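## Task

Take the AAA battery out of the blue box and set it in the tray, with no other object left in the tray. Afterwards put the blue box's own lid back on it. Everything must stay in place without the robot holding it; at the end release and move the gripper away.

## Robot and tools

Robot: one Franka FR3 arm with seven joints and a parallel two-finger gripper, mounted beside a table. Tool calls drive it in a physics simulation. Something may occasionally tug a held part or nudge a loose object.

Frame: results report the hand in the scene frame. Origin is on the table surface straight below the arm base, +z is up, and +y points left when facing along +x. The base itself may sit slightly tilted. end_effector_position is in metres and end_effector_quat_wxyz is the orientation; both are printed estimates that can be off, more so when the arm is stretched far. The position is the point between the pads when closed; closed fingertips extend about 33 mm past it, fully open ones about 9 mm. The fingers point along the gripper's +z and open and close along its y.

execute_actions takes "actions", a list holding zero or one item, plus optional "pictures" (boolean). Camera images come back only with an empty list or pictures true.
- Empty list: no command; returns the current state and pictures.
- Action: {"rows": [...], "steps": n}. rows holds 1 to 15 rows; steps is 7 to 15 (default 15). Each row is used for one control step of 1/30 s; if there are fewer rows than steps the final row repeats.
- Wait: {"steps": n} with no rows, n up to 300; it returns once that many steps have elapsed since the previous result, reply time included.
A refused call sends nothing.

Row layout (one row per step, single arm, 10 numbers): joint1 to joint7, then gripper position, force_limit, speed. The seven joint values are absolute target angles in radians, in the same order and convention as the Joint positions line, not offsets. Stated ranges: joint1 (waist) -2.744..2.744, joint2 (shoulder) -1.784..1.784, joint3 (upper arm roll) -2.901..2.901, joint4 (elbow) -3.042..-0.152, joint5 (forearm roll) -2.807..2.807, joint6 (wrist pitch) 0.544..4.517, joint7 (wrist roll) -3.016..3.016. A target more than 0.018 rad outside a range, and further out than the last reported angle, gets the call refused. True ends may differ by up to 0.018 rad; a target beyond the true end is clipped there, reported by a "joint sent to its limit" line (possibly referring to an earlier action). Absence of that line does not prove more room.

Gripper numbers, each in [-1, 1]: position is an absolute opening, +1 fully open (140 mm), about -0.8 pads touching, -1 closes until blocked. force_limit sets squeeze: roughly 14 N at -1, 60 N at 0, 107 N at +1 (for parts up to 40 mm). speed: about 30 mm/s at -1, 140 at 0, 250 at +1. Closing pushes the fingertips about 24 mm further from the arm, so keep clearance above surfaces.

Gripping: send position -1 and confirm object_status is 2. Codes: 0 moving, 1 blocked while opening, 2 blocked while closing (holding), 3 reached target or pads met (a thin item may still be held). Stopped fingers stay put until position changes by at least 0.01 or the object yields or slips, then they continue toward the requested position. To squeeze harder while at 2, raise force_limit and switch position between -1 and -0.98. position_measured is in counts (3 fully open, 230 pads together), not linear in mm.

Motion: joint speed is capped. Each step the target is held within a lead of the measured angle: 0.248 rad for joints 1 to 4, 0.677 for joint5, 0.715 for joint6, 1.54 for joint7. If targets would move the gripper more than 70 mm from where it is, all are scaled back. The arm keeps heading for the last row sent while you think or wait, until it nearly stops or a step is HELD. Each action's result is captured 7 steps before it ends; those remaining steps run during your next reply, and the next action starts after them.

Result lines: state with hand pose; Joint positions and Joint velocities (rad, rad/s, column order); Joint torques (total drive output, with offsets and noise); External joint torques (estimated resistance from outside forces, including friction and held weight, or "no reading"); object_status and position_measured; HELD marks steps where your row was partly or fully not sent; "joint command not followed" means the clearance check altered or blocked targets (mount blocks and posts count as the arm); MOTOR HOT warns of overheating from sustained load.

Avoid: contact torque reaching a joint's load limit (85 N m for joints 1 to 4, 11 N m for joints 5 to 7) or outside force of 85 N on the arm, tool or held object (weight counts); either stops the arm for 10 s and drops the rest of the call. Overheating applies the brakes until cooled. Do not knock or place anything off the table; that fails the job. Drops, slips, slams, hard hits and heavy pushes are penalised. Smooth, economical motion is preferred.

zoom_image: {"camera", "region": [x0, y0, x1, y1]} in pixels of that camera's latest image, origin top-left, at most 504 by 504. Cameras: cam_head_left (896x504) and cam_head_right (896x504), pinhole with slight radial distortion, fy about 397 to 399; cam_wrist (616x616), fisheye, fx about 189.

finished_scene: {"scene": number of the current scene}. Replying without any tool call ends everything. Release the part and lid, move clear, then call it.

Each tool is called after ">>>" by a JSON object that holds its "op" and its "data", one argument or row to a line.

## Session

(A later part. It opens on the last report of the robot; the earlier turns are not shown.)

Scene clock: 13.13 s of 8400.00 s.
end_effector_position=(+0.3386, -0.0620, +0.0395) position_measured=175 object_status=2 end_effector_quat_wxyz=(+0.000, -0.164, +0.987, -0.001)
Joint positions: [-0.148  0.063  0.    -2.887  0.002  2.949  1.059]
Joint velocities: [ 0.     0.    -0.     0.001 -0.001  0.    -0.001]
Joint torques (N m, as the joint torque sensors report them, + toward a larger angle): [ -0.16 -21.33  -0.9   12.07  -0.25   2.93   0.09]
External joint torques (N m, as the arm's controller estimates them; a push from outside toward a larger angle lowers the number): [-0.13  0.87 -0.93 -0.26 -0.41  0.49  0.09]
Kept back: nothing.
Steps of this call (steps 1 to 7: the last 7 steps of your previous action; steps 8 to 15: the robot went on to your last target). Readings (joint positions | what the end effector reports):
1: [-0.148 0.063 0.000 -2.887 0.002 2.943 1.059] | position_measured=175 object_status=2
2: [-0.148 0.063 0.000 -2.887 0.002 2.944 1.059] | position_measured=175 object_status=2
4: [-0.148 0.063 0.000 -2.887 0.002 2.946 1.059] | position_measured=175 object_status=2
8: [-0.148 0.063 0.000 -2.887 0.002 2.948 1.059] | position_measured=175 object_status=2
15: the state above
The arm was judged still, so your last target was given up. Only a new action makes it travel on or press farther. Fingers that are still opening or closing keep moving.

>>> {"op": "execute_actions", "data": {
  "actions": [
    {"rows":[[-0.150,0.077,0,-2.884,0,2.963,1.062,-1,-0.3,-0.5]],"steps":15}
  ]
}}

>>> {"op": "execute_actions", "data": {
  "actions": [
    {"rows":[[-0.150,0.077,0,-2.884,0,2.963,1.062,-0.15,-0.3,-0.5]],"steps":15}
  ]
}}

>>> {"op": "execute_actions", "data": {
  "actions": [
    {"rows":[[-0.150,0.077,0,-2.884,0,2.963,1.062,-0.15,-0.3,-0.5],[-0.150,0.077,0,-2.884,0,2.963,1.062,-0.15,-0.3,-0.5],[-0.150,0.077,0,-2.884,0,2.963,1.062,-0.15,-0.3,-0.5],[-0.150,0.0,0,-2.89,0,2.89,1.062,-0.15,-0.3,-0.5],[-0.150,0.0,0,-2.89,0,2.89,1.062,-0.15,-0.3,-0.5],[-0.150,0.0,0,-2.89,0,2.89,1.062,-0.15,-0.3,-0.5],[-0.150,-0.135,0,-2.90,0,2.765,1.062,-0.15,-0.3,-0.5]],"steps":15}
  ]
}}

>>> {"op": "execute_actions", "data": {
  "actions": [
    {"rows":[[-0.150,-0.1,0,-2.83,0,2.73,1.062,-0.15,-0.3,-0.5],[-0.150,-0.1,0,-2.83,0,2.73,1.062,-0.15,-0.3,-0.5],[-0.150,-0.1,0,-2.83,0,2.73,1.062,-0.15,-0.3,-0.5],[-0.150,0.065,0,-2.643,0,2.711,1.062,-0.15,-0.3,-0.5]],"steps":15}
  ]
}}

>>> {"op": "execute_actions", "data": {
  "actions": [
    {"steps":25}
  ],
  "pictures": true
}}

>>> {"op": "zoom_image", "data": {
  "camera": "cam_wrist",
  "region": [240,240,390,390]
}}

Scene clock: 14.07 s of 8400.00 s.
end_effector_position=(+0.3377, -0.0619, +0.0365) position_measured=175 object_status=2 end_effector_quat_wxyz=(-0.001, -0.164, +0.987, -0.001)
Joint positions: [-0.148  0.075  0.    -2.886  0.002  2.958  1.059]
Joint velocities: [-0.001  0.003 -0.    -0.002 -0.001  0.015  0.001]
Joint torques (N m, as the joint torque sensors report them, + toward a larger angle): [ -0.17 -22.37   0.19  12.29  -0.29   3.02  -0.01]
External joint torques (N m, as the arm's controller estimates them; a push from outside toward a larger angle lowers the number): [-0.11  0.07  0.17  0.21 -0.44  0.58 -0.01]
Steps of this call (steps 1 to 20: nothing new was sent; steps 21 to 28: the first 8 steps of this action). Readings (joint positions | what the end effector reports):
21: [-0.148 0.065 0.000 -2.886 0.002 2.951 1.059] | position_measured=175 object_status=2
22: [-0.148 0.068 0.000 -2.886 0.002 2.953 1.059] | position_measured=175 object_status=2
24: [-0.148 0.073 0.000 -2.886 0.002 2.955 1.059] | position_measured=175 object_status=2
28: the state above

Scene clock: 14.57 s of 8400.00 s.
end_effector_position=(+0.3384, -0.0620, +0.0366) position_measured=148 object_status=0 end_effector_quat_wxyz=(+0.000, -0.164, +0.987, -0.001)
Joint positions: [-0.148  0.075  0.    -2.886  0.002  2.96   1.059]
Joint velocities: [-0.    -0.    -0.001  0.     0.001  0.001 -0.001]
Joint torques (N m, as the joint torque sensors report them, + toward a larger angle): [  0.2  -21.6   -0.13  12.3   -0.22   2.83   0.12]
External joint torques (N m, as the arm's controller estimates them; a push from outside toward a larger angle lowers the number): [ 0.28  0.74 -0.12  0.26 -0.37  0.4   0.12]
Steps of this call (steps 1 to 7: the last 7 steps of your previous action; steps 8 to 15: the first 8 steps of this action). Readings (joint positions | what the end effector reports):
8: [-0.148 0.075 0.000 -2.886 0.002 2.960 1.059] | position_measured=175 object_status=0
9: [-0.148 0.075 0.000 -2.886 0.002 2.960 1.059] | position_measured=175 object_status=0
11: [-0.148 0.075 0.000 -2.886 0.002 2.960 1.059] | position_measured=162 object_status=0
15: the state above

Scene clock: 15.07 s of 8400.00 s.
end_effector_position=(+0.3473, -0.0636, +0.0683) position_measured=148 object_status=3 end_effector_quat_wxyz=(+0.013, -0.164, +0.986, -0.006)
Joint positions: [-0.148 -0.047  0.    -2.898  0.002  2.878  1.059]
Joint velocities: [ 0.002 -1.213 -0.001 -0.017 -0.    -0.67   0.001]
Joint torques (N m, as the joint torque sensors report them, + toward a larger angle): [ -0.12 -14.25  -0.47  12.26  -0.27   2.08   0.1 ]
External joint torques (N m, as the arm's controller estimates them; a push from outside toward a larger angle lowers the number): [ 0.12 -1.39 -0.19 -3.12 -0.65 -0.51  0.11]
Steps of this call (steps 1 to 7: the last 7 steps of your previous action; steps 8 to 15: the first 8 steps of this action). Readings (joint positions | what the end effector reports):
8: [-0.148 0.075 0.000 -2.886 0.002 2.960 1.059] | position_measured=148 object_status=3
9: [-0.148 0.075 0.000 -2.886 0.002 2.960 1.059] | position_measured=148 object_status=3
11: [-0.148 0.065 0.000 -2.888 0.002 2.950 1.059] | position_measured=148 object_status=3
15: the state above

Scene clock: 15.57 s of 8400.00 s.
end_effector_position=(+0.4195, -0.0765, +0.0912) position_measured=148 object_status=3 end_effector_quat_wxyz=(+0.012, -0.164, +0.986, -0.006)
Joint positions: [-0.148  0.04   0.    -2.671  0.001  2.736  1.059]
Joint velocities: [ 0.001  0.329 -0.     0.379  0.001 -0.117  0.001]
Joint torques (N m, as the joint torque sensors report them, + toward a larger angle): [  0.15 -27.45  -0.57  14.66   0.14   1.75  -0.02]
External joint torques (N m, as the arm's controller estimates them; a push from outside toward a larger angle lowers the number): [ 0.06  0.8  -0.7   1.28 -0.06 -0.32 -0.03]
Steps of this call (steps 1 to 7: the last 7 steps of your previous action; steps 8 to 15: the first 8 steps of this action). Readings (joint positions | what the end effector reports):
8: [-0.148 -0.126 0.000 -2.886 0.002 2.785 1.059] | position_measured=148 object_status=3
9: [-0.148 -0.116 0.000 -2.868 0.002 2.775 1.059] | position_measured=148 object_status=3
11: [-0.148 -0.078 0.001 -2.813 0.001 2.755 1.059] | position_measured=148 object_status=3
15: the state above

Scene clock: 16.40 s of 8400.00 s.
end_effector_position=(+0.4212, -0.0769, +0.0877) position_measured=148 object_status=3 end_effector_quat_wxyz=(+0.003, -0.164, +0.986, -0.002)
Joint positions: [-0.148  0.063  0.    -2.645  0.001  2.714  1.059]
Joint velocities: [-0.001 -0.    -0.     0.    -0.001 -0.001 -0.001]
Joint torques (N m, as the joint torque sensors report them, + toward a larger angle): [ -0.51 -25.2   -1.25  16.61   0.15   2.22   0.01]
External joint torques (N m, as the arm's controller estimates them; a push from outside toward a larger angle lowers the number): [-0.47  1.36 -1.27 -0.07 -0.18 -0.23  0.01]
Kept back: nothing.
Steps of this call (steps 1 to 7: the last 7 steps of your previous action; steps 8 to 25: the robot went on to your last target). Readings (joint positions | what the end effector reports):
1: [-0.148 0.049 0.000 -2.661 0.001 2.732 1.059] | position_measured=148 object_status=3
2: [-0.148 0.054 0.000 -2.655 0.001 2.729 1.059] | position_measured=148 object_status=3
4: [-0.148 0.060 0.000 -2.649 0.001 2.724 1.059] | position_measured=148 object_status=3
8: [-0.148 0.063 0.000 -2.646 0.001 2.718 1.059] | position_measured=148 object_status=3
25: the state above

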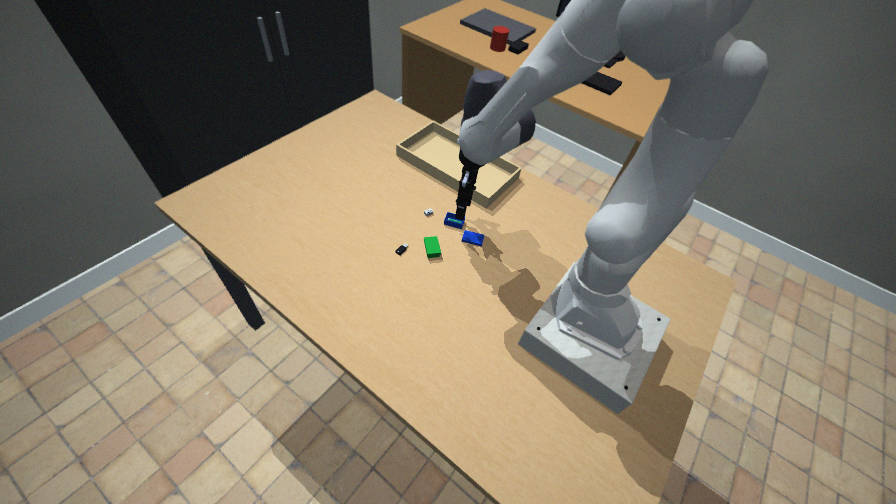

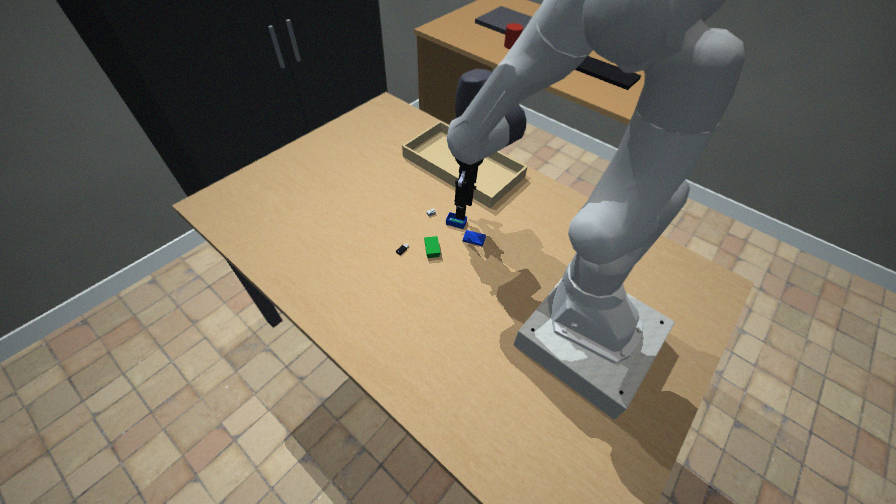

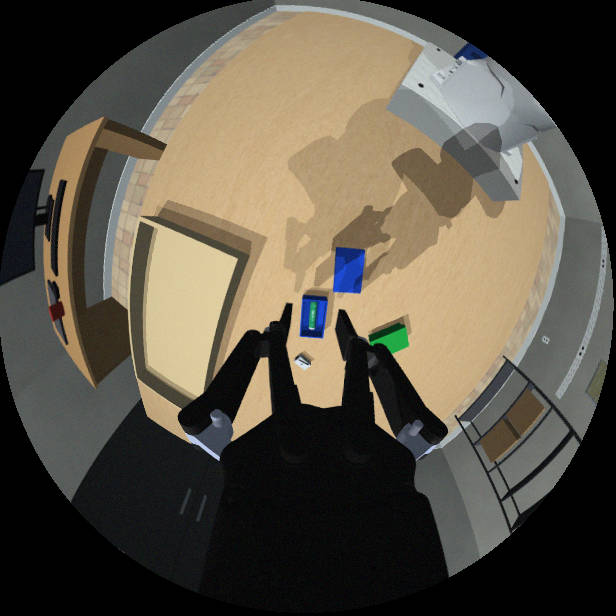

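Region (240, 240, 390, 390) of cam_wrist's 616x616 image, scaled by 3.360, with more detail than that image has.

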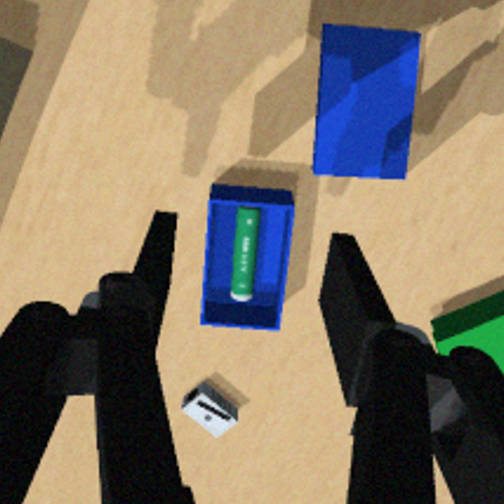

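>>> {"op": "execute_actions", "data": {
  "actions": [
    {"rows":[[-0.133,0.155,0,-2.615,0,2.77,1.12,-0.62,-0.6,0]],"steps":15}
  ]
}}

>>> {"op": "execute_actions", "data": {
  "actions": [
    {"steps":22}
  ],
  "pictures": true
}}

>>> {"op": "zoom_image", "data": {
  "camera": "cam_wrist",
  "region": [260,260,370,370]
}}

Scene clock: 17.47 s of 8400.00 s.
end_effector_position=(+0.4212, -0.0719, +0.0606) position_measured=199 object_status=0 end_effector_quat_wxyz=(-0.008, -0.154, +0.988, +0.002)
Joint positions: [-0.136  0.153 -0.    -2.62   0.001  2.755  1.092]
Joint velocities: [ 0.003  0.027  0.001  0.024 -0.001  0.07   0.082]
Joint torques (N m, as the joint torque sensors report them, + toward a larger angle): [  1.65 -28.09   0.5   15.63   0.06   2.93   0.19]
External joint torques (N m, as the arm's controller estimates them; a push from outside toward a larger angle lowers the number): [ 1.88  1.65  0.59 -0.59 -0.25  0.41  0.19]
Steps of this call (steps 1 to 15: the robot went on to your last target; steps 16 to 24: nothing new was sent; steps 25 to 32: the first 8 steps of this action). Readings (joint positions | what the end effector reports):
25: [-0.146 0.076 -0.000 -2.637 0.001 2.721 1.064] | position_measured=148 object_status=0
26: [-0.143 0.100 -0.000 -2.627 0.001 2.731 1.069] | position_measured=154 object_status=0
28: [-0.138 0.134 -0.000 -2.622 0.001 2.743 1.079] | position_measured=169 object_status=0
32: the state above

Scene clock: 18.20 s of 8400.00 s.
end_effector_position=(+0.4269, -0.0728, +0.0623) position_measured=208 object_status=3 end_effector_quat_wxyz=(-0.001, -0.143, +0.990, -0.001)
Joint positions: [-0.136  0.154 -0.    -2.617  0.001  2.767  1.114]
Joint velocities: [0.    0.001 0.001 0.001 0.001 0.001 0.006]
Joint torques (N m, as the joint torque sensors report them, + toward a larger angle): [  2.48 -27.94  -0.02  15.42   0.16   2.86   0.06]
External joint torques (N m, as the arm's controller estimates them; a push from outside toward a larger angle lowers the number): [ 2.53  0.55 -0.11 -0.17 -0.14  0.43  0.06]
Kept back: nothing.
Steps of this call (steps 1 to 7: the last 7 steps of your previous action; steps 8 to 22: the robot went on to your last target). Readings (joint positions | what the end effector reports):
1: [-0.136 0.154 -0.000 -2.619 0.001 2.757 1.095] | position_measured=206 object_status=0
2: [-0.136 0.154 -0.000 -2.618 0.001 2.759 1.097] | position_measured=208 object_status=0
4: [-0.136 0.154 -0.000 -2.617 0.001 2.762 1.101] | position_measured=208 object_status=0
8: [-0.136 0.154 -0.000 -2.617 0.001 2.765 1.106] | position_measured=208 object_status=3
22: the state above

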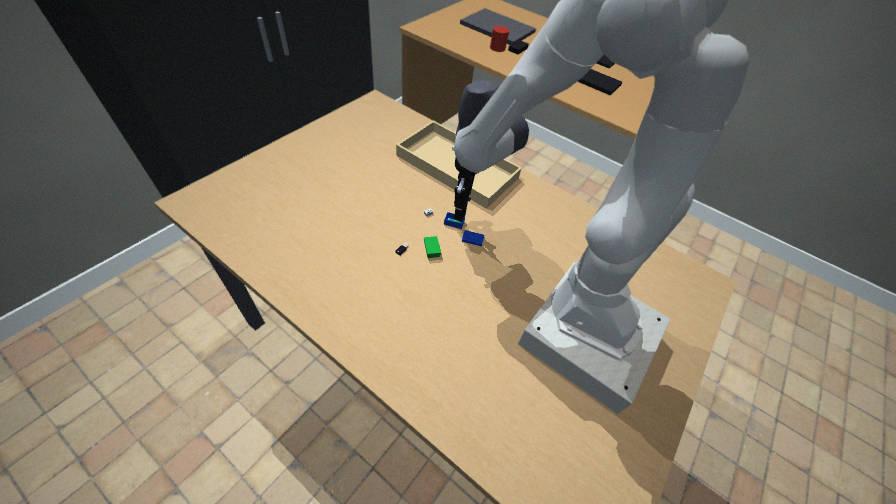

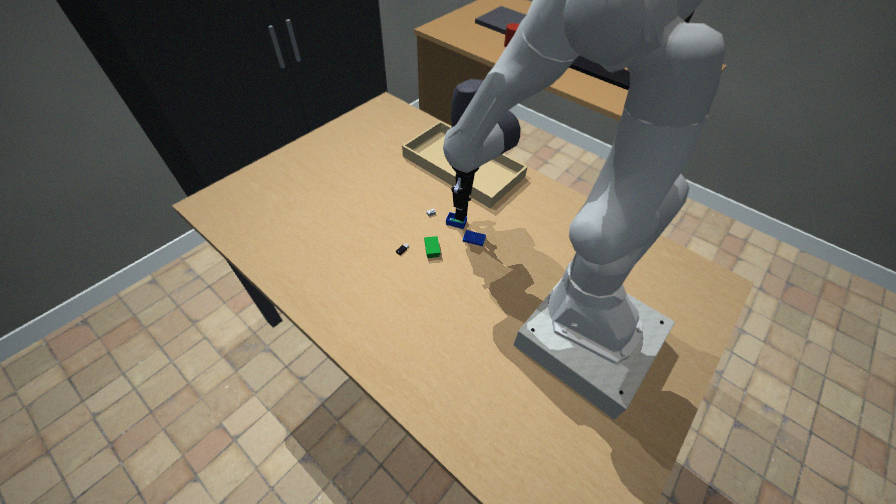

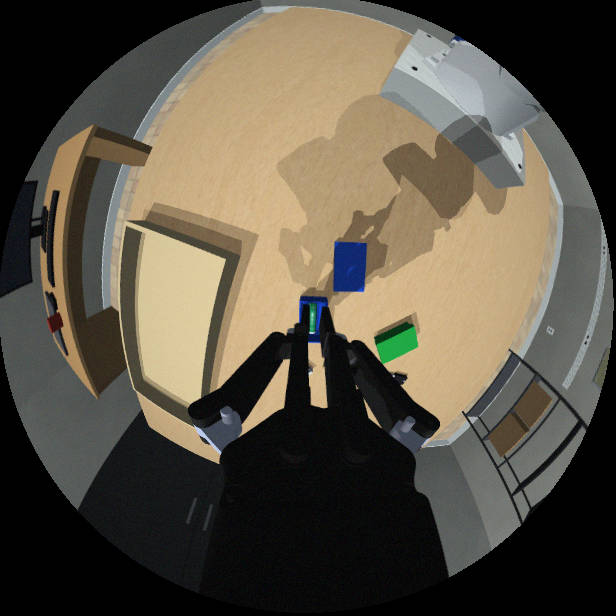

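Region (260, 260, 370, 370) of cam_wrist's 616x616 image, scaled by 4.582, with more detail than that image has.

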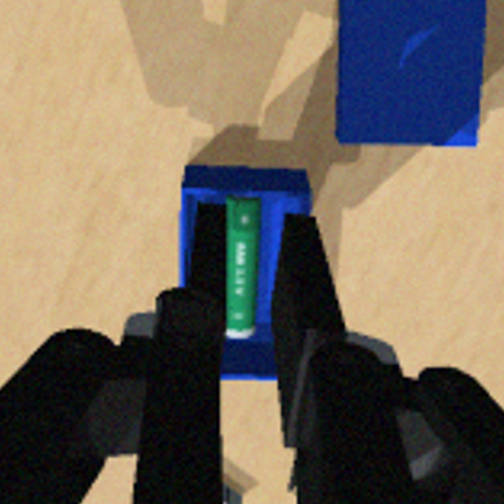

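>>> {"op": "execute_actions", "data": {
  "actions": [
    {"rows":[[-0.137,0.156,0,-2.613,0,2.77,1.12,-0.65,-0.6,0]],"steps":15}
  ]
}}

>>> {"op": "execute_actions", "data": {
  "actions": [
    {"rows":[[-0.137,0.172,0,-2.612,0,2.785,1.12,-0.65,-0.6,0]],"steps":15}
  ]
}}

>>> {"op": "execute_actions", "data": {
  "actions": [
    {"rows":[[-0.137,0.188,0,-2.611,0,2.80,1.12,-0.65,-0.6,0]],"steps":15}
  ]
}}

>>> {"op": "execute_actions", "data": {
  "actions": [
    {"steps":12}
  ],
  "pictures": true
}}

>>> {"op": "zoom_image", "data": {
  "camera": "cam_wrist",
  "region": [260,260,370,370]
}}

Scene clock: 19.13 s of 8400.00 s.
end_effector_position=(+0.4280, -0.0729, +0.0627) position_measured=211 object_status=0 end_effector_quat_wxyz=(-0.000, -0.142, +0.990, -0.001)
Joint positions: [-0.136  0.154 -0.    -2.615  0.001  2.768  1.117]
Joint velocities: [ 0.    -0.     0.    -0.    -0.001 -0.001  0.001]
Joint torques (N m, as the joint torque sensors report them, + toward a larger angle): [  0.2  -27.25   0.04  15.67   0.16   2.94   0.12]
External joint torques (N m, as the arm's controller estimates them; a push from outside toward a larger angle lowers the number): [ 0.23  1.37 -0.07  0.02 -0.13  0.5   0.12]
Steps of this call (steps 1 to 15: the robot went on to your last target; steps 16 to 20: nothing new was sent; steps 21 to 28: the first 8 steps of this action). Readings (joint positions | what the end effector reports):
21: [-0.136 0.154 -0.000 -2.616 0.001 2.767 1.116] | position_measured=208 object_status=0
22: [-0.136 0.154 -0.000 -2.616 0.001 2.768 1.116] | position_measured=210 object_status=0
24: [-0.136 0.154 -0.000 -2.615 0.001 2.768 1.117] | position_measured=211 object_status=0
28: the state above

Scene clock: 19.63 s of 8400.00 s.
end_effector_position=(+0.4271, -0.0728, +0.0572) position_measured=211 object_status=3 end_effector_quat_wxyz=(-0.002, -0.142, +0.990, -0.001)
Joint positions: [-0.136  0.17  -0.    -2.613  0.001  2.779  1.117]
Joint velocities: [-0.002  0.003 -0.     0.001 -0.     0.019  0.001]
Joint torques (N m, as the joint torque sensors report them, + toward a larger angle): [ -0.92 -27.74  -0.22  15.6    0.05   2.92   0.07]
External joint torques (N m, as the arm's controller estimates them; a push from outside toward a larger angle lowers the number): [-0.83  1.31 -0.3   0.05 -0.24  0.47  0.07]
Steps of this call (steps 1 to 7: the last 7 steps of your previous action; steps 8 to 15: the first 8 steps of this action). Readings (joint positions | what the end effector reports):
8: [-0.136 0.156 -0.000 -2.614 0.001 2.770 1.117] | position_measured=211 object_status=3
9: [-0.136 0.161 -0.000 -2.613 0.001 2.772 1.117] | position_measured=211 object_status=3
11: [-0.136 0.167 -0.000 -2.613 0.001 2.776 1.117] | position_measured=211 object_status=3
15: the state above

Scene clock: 20.13 s of 8400.00 s.
end_effector_position=(+0.4274, -0.0729, +0.0525) position_measured=211 object_status=3 end_effector_quat_wxyz=(-0.001, -0.142, +0.990, -0.001)
Joint positions: [-0.136  0.185 -0.    -2.612  0.001  2.794  1.117]
Joint velocities: [-0.     0.001  0.001 -0.     0.     0.021  0.001]
Joint torques (N m, as the joint torque sensors report them, + toward a larger angle): [  0.34 -27.95   0.04  14.47   0.11   2.81   0.07]
External joint torques (N m, as the arm's controller estimates them; a push from outside toward a larger angle lowers the number): [ 0.34  1.17 -0.13 -0.67 -0.15  0.39  0.07]
Steps of this call (steps 1 to 7: the last 7 steps of your previous action; steps 8 to 15: the first 8 steps of this action). Readings (joint positions | what the end effector reports):
8: [-0.136 0.172 -0.000 -2.613 0.001 2.784 1.117] | position_measured=211 object_status=3
9: [-0.136 0.177 -0.000 -2.612 0.001 2.787 1.117] | position_measured=211 object_status=3
11: [-0.136 0.183 -0.000 -2.612 0.001 2.790 1.117] | position_measured=211 object_status=3
15: the state above

Scene clock: 20.53 s of 8400.00 s.
end_effector_position=(+0.4282, -0.0730, +0.0525) position_measured=211 object_status=3 end_effector_quat_wxyz=(+0.000, -0.142, +0.990, -0.001)
Joint positions: [-0.136  0.186 -0.    -2.612  0.001  2.797  1.117]
Joint velocities: [ 0.001 -0.001  0.002  0.001  0.001  0.002  0.001]
Joint torques (N m, as the joint torque sensors report them, + toward a larger angle): [ -0.33 -27.57  -0.39  14.73   0.     3.     0.09]
External joint torques (N m, as the arm's controller estimates them; a push from outside toward a larger angle lowers the number): [-0.32  1.55 -0.56 -0.45 -0.27  0.56  0.09]
Kept back: nothing.
Steps of this call (steps 1 to 7: the last 7 steps of your previous action; steps 8 to 12: the robot went on to your last target). Readings (joint positions | what the end effector reports):
1: [-0.136 0.185 -0.000 -2.612 0.001 2.795 1.117] | position_measured=211 object_status=3
2: [-0.136 0.185 -0.000 -2.612 0.001 2.795 1.117] | position_measured=211 object_status=3
4: [-0.136 0.185 -0.000 -2.612 0.001 2.796 1.117] | position_measured=211 object_status=3
8: [-0.136 0.186 -0.000 -2.612 0.001 2.797 1.117] | position_measured=211 object_status=3
12: the state above

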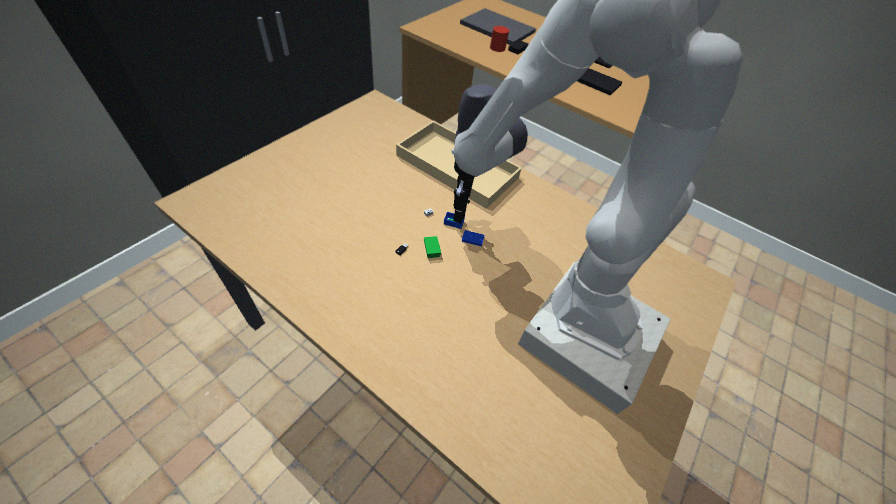

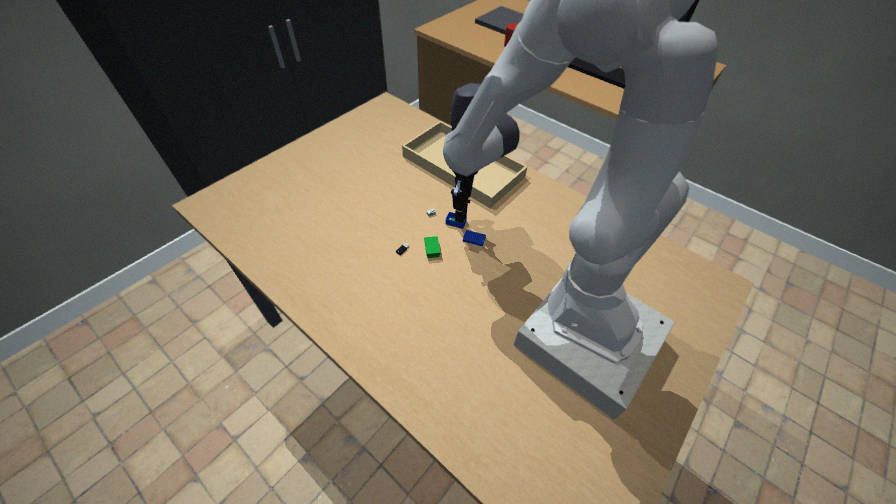

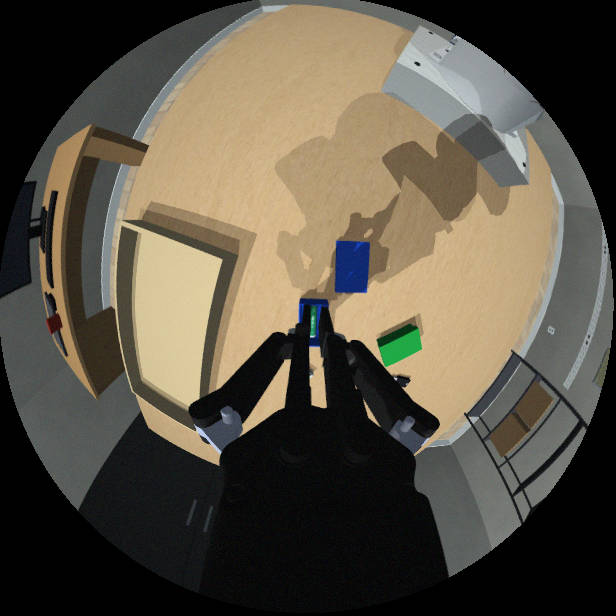

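Region (260, 260, 370, 370) of cam_wrist's 616x616 image, scaled by 4.582, with more detail than that image has.

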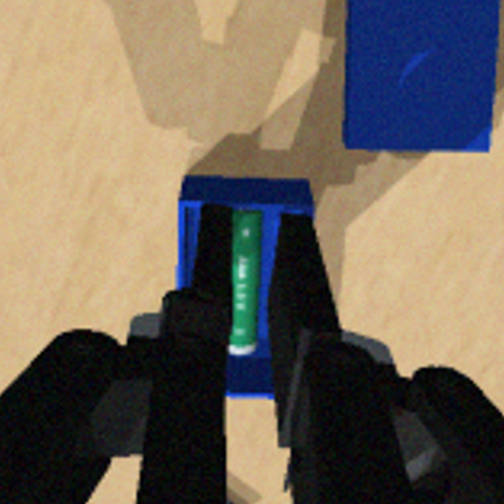

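>>> {"op": "execute_actions", "data": {
  "actions": [
    {"rows":[[-0.1425,0.189,0,-2.609,0,2.80,1.117,-0.65,-0.6,0]],"steps":15}
  ]
}}

>>> {"op": "execute_actions", "data": {
  "actions": [
    {"rows":[[-0.1425,0.205,0,-2.608,0,2.815,1.117,-0.65,-0.6,0]],"steps":15}
  ]
}}

>>> {"op": "execute_actions", "data": {
  "actions": [
    {"rows":[[-0.1425,0.221,0,-2.607,0,2.83,1.117,-0.65,-0.6,0]],"steps":15}
  ]
}}

>>> {"op": "execute_actions", "data": {
  "actions": [
    {"steps":12}
  ],
  "pictures": true
}}

>>> {"op": "zoom_image", "data": {
  "camera": "cam_wrist",
  "region": [260,260,370,370]
}}

Scene clock: 21.23 s of 8400.00 s.
end_effector_position=(+0.4286, -0.0747, +0.0525) position_measured=211 object_status=3 end_effector_quat_wxyz=(+0.001, -0.140, +0.990, -0.001)
Joint positions: [-0.14   0.187 -0.    -2.611  0.001  2.798  1.117]
Joint velocities: [-0.002 -0.     0.001 -0.     0.001  0.001  0.001]
Joint torques (N m, as the joint torque sensors report them, + toward a larger angle): [ -1.08 -27.43   0.34  14.53   0.08   2.84  -0.04]
External joint torques (N m, as the arm's controller estimates them; a push from outside toward a larger angle lowers the number): [-1.    1.73  0.23 -0.64 -0.2   0.39 -0.04]
Steps of this call (steps 1 to 13: the robot went on to your last target; steps 14 to 21: the first 8 steps of this action). Readings (joint positions | what the end effector reports):
14: [-0.136 0.186 -0.000 -2.612 0.001 2.797 1.117] | position_measured=211 object_status=3
15: [-0.137 0.186 -0.000 -2.611 0.001 2.797 1.117] | position_measured=211 object_status=3
17: [-0.139 0.187 -0.000 -2.611 0.001 2.797 1.117] | position_measured=211 object_status=3
21: the state above

Scene clock: 21.73 s of 8400.00 s.
end_effector_position=(+0.4331, -0.0758, +0.0522) position_measured=211 object_status=3 end_effector_quat_wxyz=(+0.006, -0.140, +0.990, -0.003)
Joint positions: [-0.14   0.193 -0.    -2.606  0.001  2.81   1.117]
Joint velocities: [-0.001  0.007  0.001  0.002 -0.001  0.021 -0.001]
Joint torques (N m, as the joint torque sensors report them, + toward a larger angle): [ -0.68 -21.     0.2   12.71   0.12   2.73  -0.05]
External joint torques (N m, as the arm's controller estimates them; a push from outside toward a larger angle lowers the number): [-0.63  8.15  0.06 -2.25 -0.15  0.31 -0.05]
Steps of this call (steps 1 to 7: the last 7 steps of your previous action; steps 8 to 15: the first 8 steps of this action). Readings (joint positions | what the end effector reports):
8: [-0.140 0.189 -0.000 -2.610 0.001 2.800 1.117] | position_measured=211 object_status=3
9: [-0.140 0.190 -0.000 -2.609 0.001 2.802 1.117] | position_measured=211 object_status=3
11: [-0.140 0.192 -0.000 -2.607 0.001 2.806 1.117] | position_measured=211 object_status=3
15: the state above

Scene clock: 22.23 s of 8400.00 s.
end_effector_position=(+0.4392, -0.0772, +0.0517) position_measured=211 object_status=3 end_effector_quat_wxyz=(+0.013, -0.139, +0.990, -0.005)
Joint positions: [-0.141  0.202 -0.    -2.601  0.001  2.829  1.117]
Joint velocities: [-0.001  0.007  0.001  0.001 -0.001  0.031  0.001]
Joint torques (N m, as the joint torque sensors report them, + toward a larger angle): [ -0.6  -17.06  -0.28  10.13   0.06   1.98   0.  ]
External joint torques (N m, as the arm's controller estimates them; a push from outside toward a larger angle lowers the number): [-0.5  12.53 -0.38 -4.91 -0.21 -0.49  0.  ]
Steps of this call (steps 1 to 7: the last 7 steps of your previous action; steps 8 to 15: the first 8 steps of this action). Readings (joint positions | what the end effector reports):
8: [-0.140 0.196 -0.000 -2.605 0.001 2.815 1.117] | position_measured=211 object_status=3
9: [-0.141 0.198 -0.000 -2.604 0.001 2.818 1.117] | position_measured=211 object_status=3
11: [-0.141 0.200 -0.000 -2.602 0.001 2.823 1.117] | position_measured=211 object_status=3
15: the state above

Scene clock: 22.63 s of 8400.00 s.
end_effector_position=(+0.4402, -0.0774, +0.0517) position_measured=211 object_status=3 end_effector_quat_wxyz=(+0.015, -0.139, +0.990, -0.006)
Joint positions: [-0.141  0.203 -0.    -2.601  0.001  2.833  1.117]
Joint velocities: [-0.001  0.001  0.001 -0.001 -0.001  0.003 -0.001]
Joint torques (N m, as the joint torque sensors report them, + toward a larger angle): [  0.05 -17.88  -0.42  10.5    0.06   2.16  -0.05]
External joint torques (N m, as the arm's controller estimates them; a push from outside toward a larger angle lowers the number): [ 0.14 11.65 -0.53 -4.55 -0.21 -0.34 -0.05]
Kept back: nothing.
Steps of this call (steps 1 to 7: the last 7 steps of your previous action; steps 8 to 12: the robot went on to your last target). Readings (joint positions | what the end effector reports):
1: [-0.141 0.202 -0.000 -2.601 0.001 2.830 1.117] | position_measured=211 object_status=3
2: [-0.141 0.202 -0.000 -2.601 0.001 2.830 1.117] | position_measured=211 object_status=3
4: [-0.141 0.202 -0.000 -2.601 0.001 2.831 1.117] | position_measured=211 object_status=3
8: [-0.141 0.202 -0.000 -2.601 0.001 2.833 1.117] | position_measured=211 object_status=3
12: the state above

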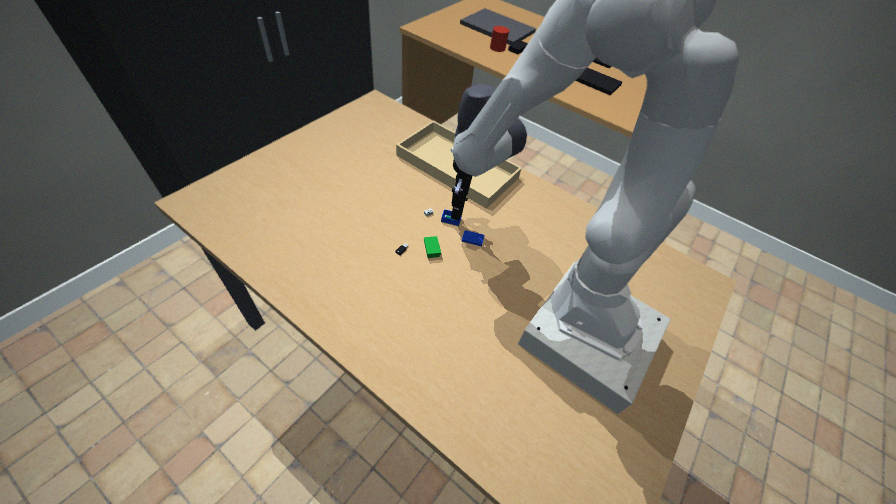

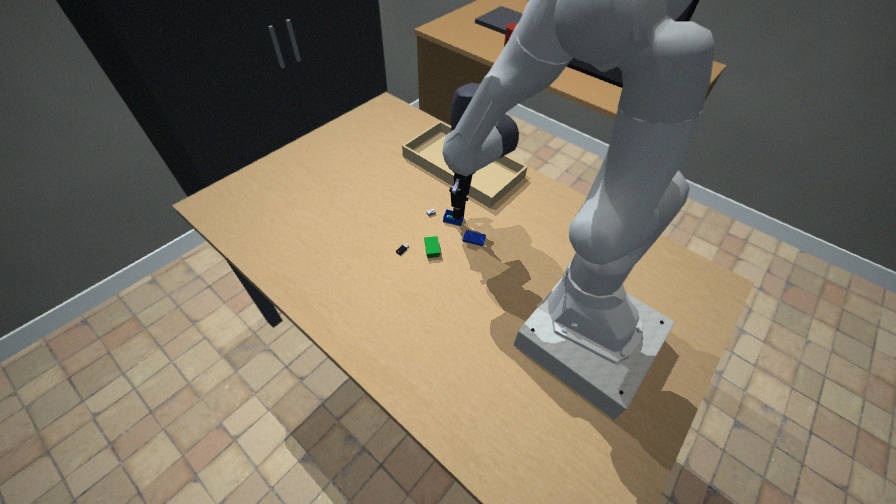

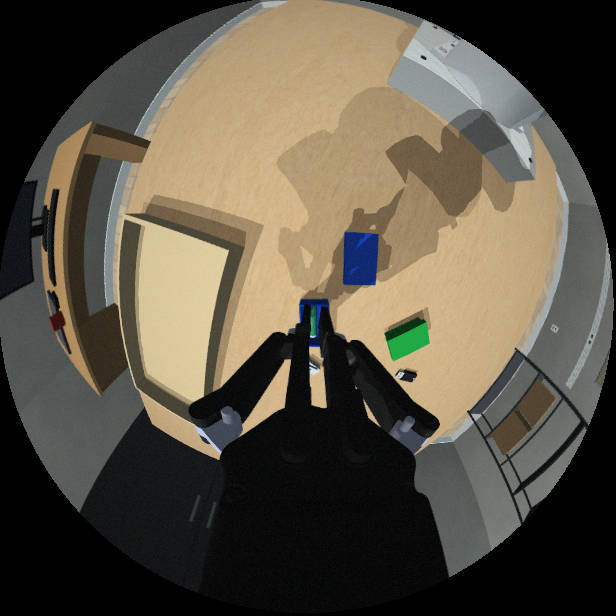

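Region (260, 260, 370, 370) of cam_wrist's 616x616 image, scaled by 4.582, with more detail than that image has.

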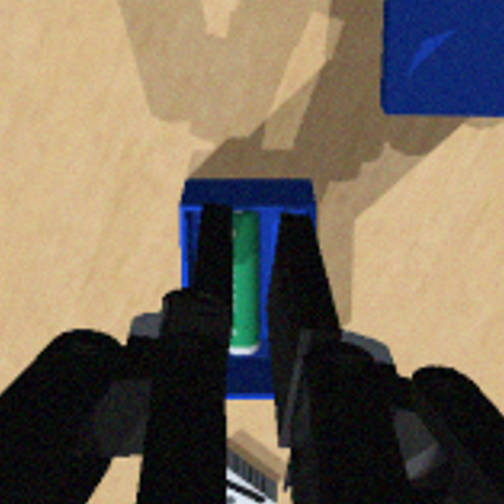

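>>> {"op": "execute_actions", "data": {
  "actions": [
    {"rows":[[-0.1425,0.15,0,-2.617,0,2.77,1.117,-0.65,-0.6,-0.5]],"steps":15}
  ],
  "pictures": true
}}

>>> {"op": "zoom_image", "data": {
  "camera": "cam_wrist",
  "region": [210,220,410,420]
}}

Scene clock: 24.23 s of 8400.00 s.
end_effector_position=(+0.4353, -0.0765, +0.0660) position_measured=211 object_status=3 end_effector_quat_wxyz=(+0.011, -0.139, +0.990, -0.005)
Joint positions: [-0.141  0.152 -0.    -2.613  0.001  2.786  1.117]
Joint velocities: [ 0.001 -0.011  0.    -0.016 -0.    -0.081 -0.   ]
Joint torques (N m, as the joint torque sensors report them, + toward a larger angle): [  0.34 -29.17  -0.23  13.11   0.18   2.17  -0.08]
External joint torques (N m, as the arm's controller estimates them; a push from outside toward a larger angle lowers the number): [ 0.33 -1.22 -0.38 -2.38 -0.11 -0.28 -0.08]
Steps of this call (steps 1 to 15: the robot went on to your last target; steps 16 to 40: nothing new was sent; steps 41 to 48: the first 8 steps of this action). Readings (joint positions | what the end effector reports):
41: [-0.141 0.195 -0.000 -2.604 0.001 2.825 1.117] | position_measured=211 object_status=3
42: [-0.141 0.181 -0.000 -2.609 0.001 2.815 1.117] | position_measured=211 object_status=3
44: [-0.141 0.162 -0.000 -2.612 0.001 2.801 1.117] | position_measured=211 object_status=3
48: the state above

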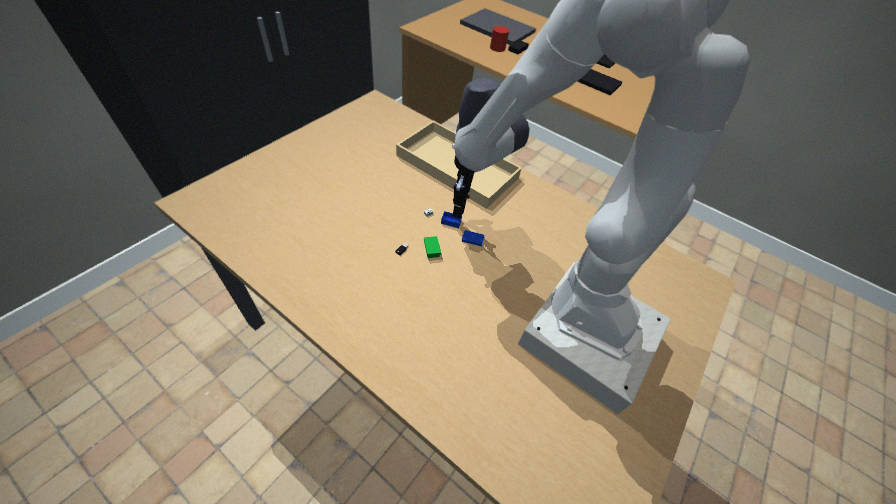

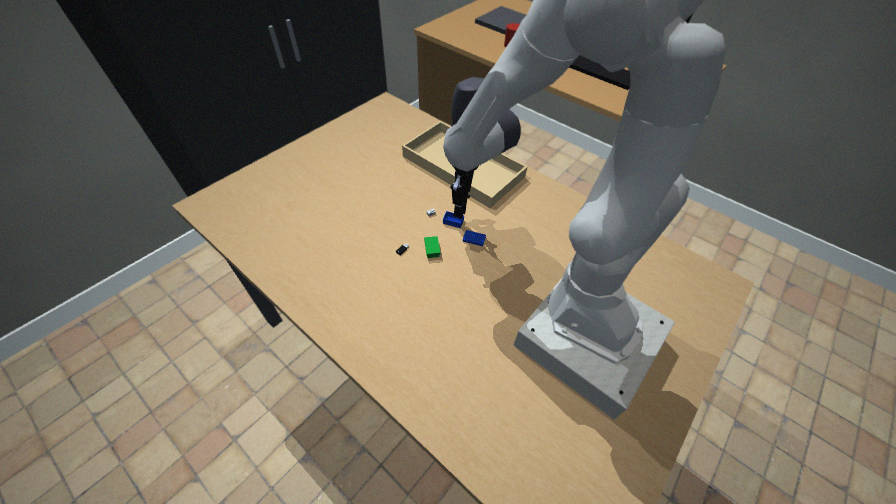

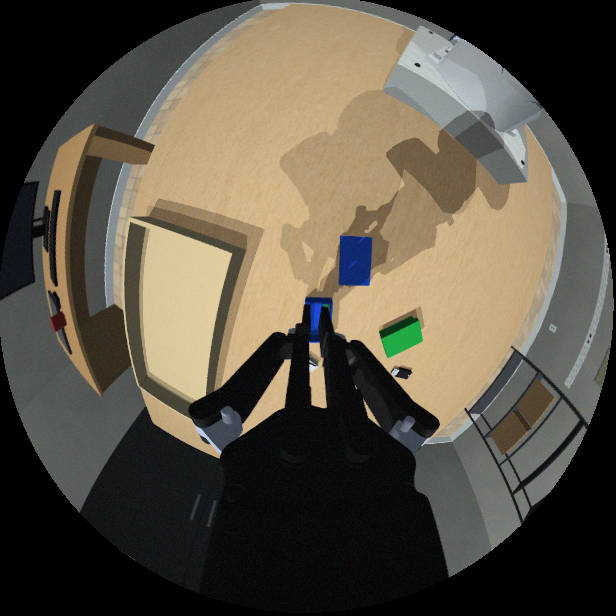

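Region (210, 220, 410, 420) of cam_wrist's 616x616 image, scaled by 2.520, with more detail than that image has.

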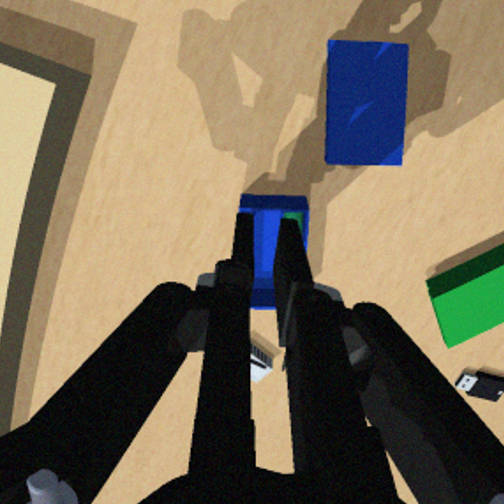

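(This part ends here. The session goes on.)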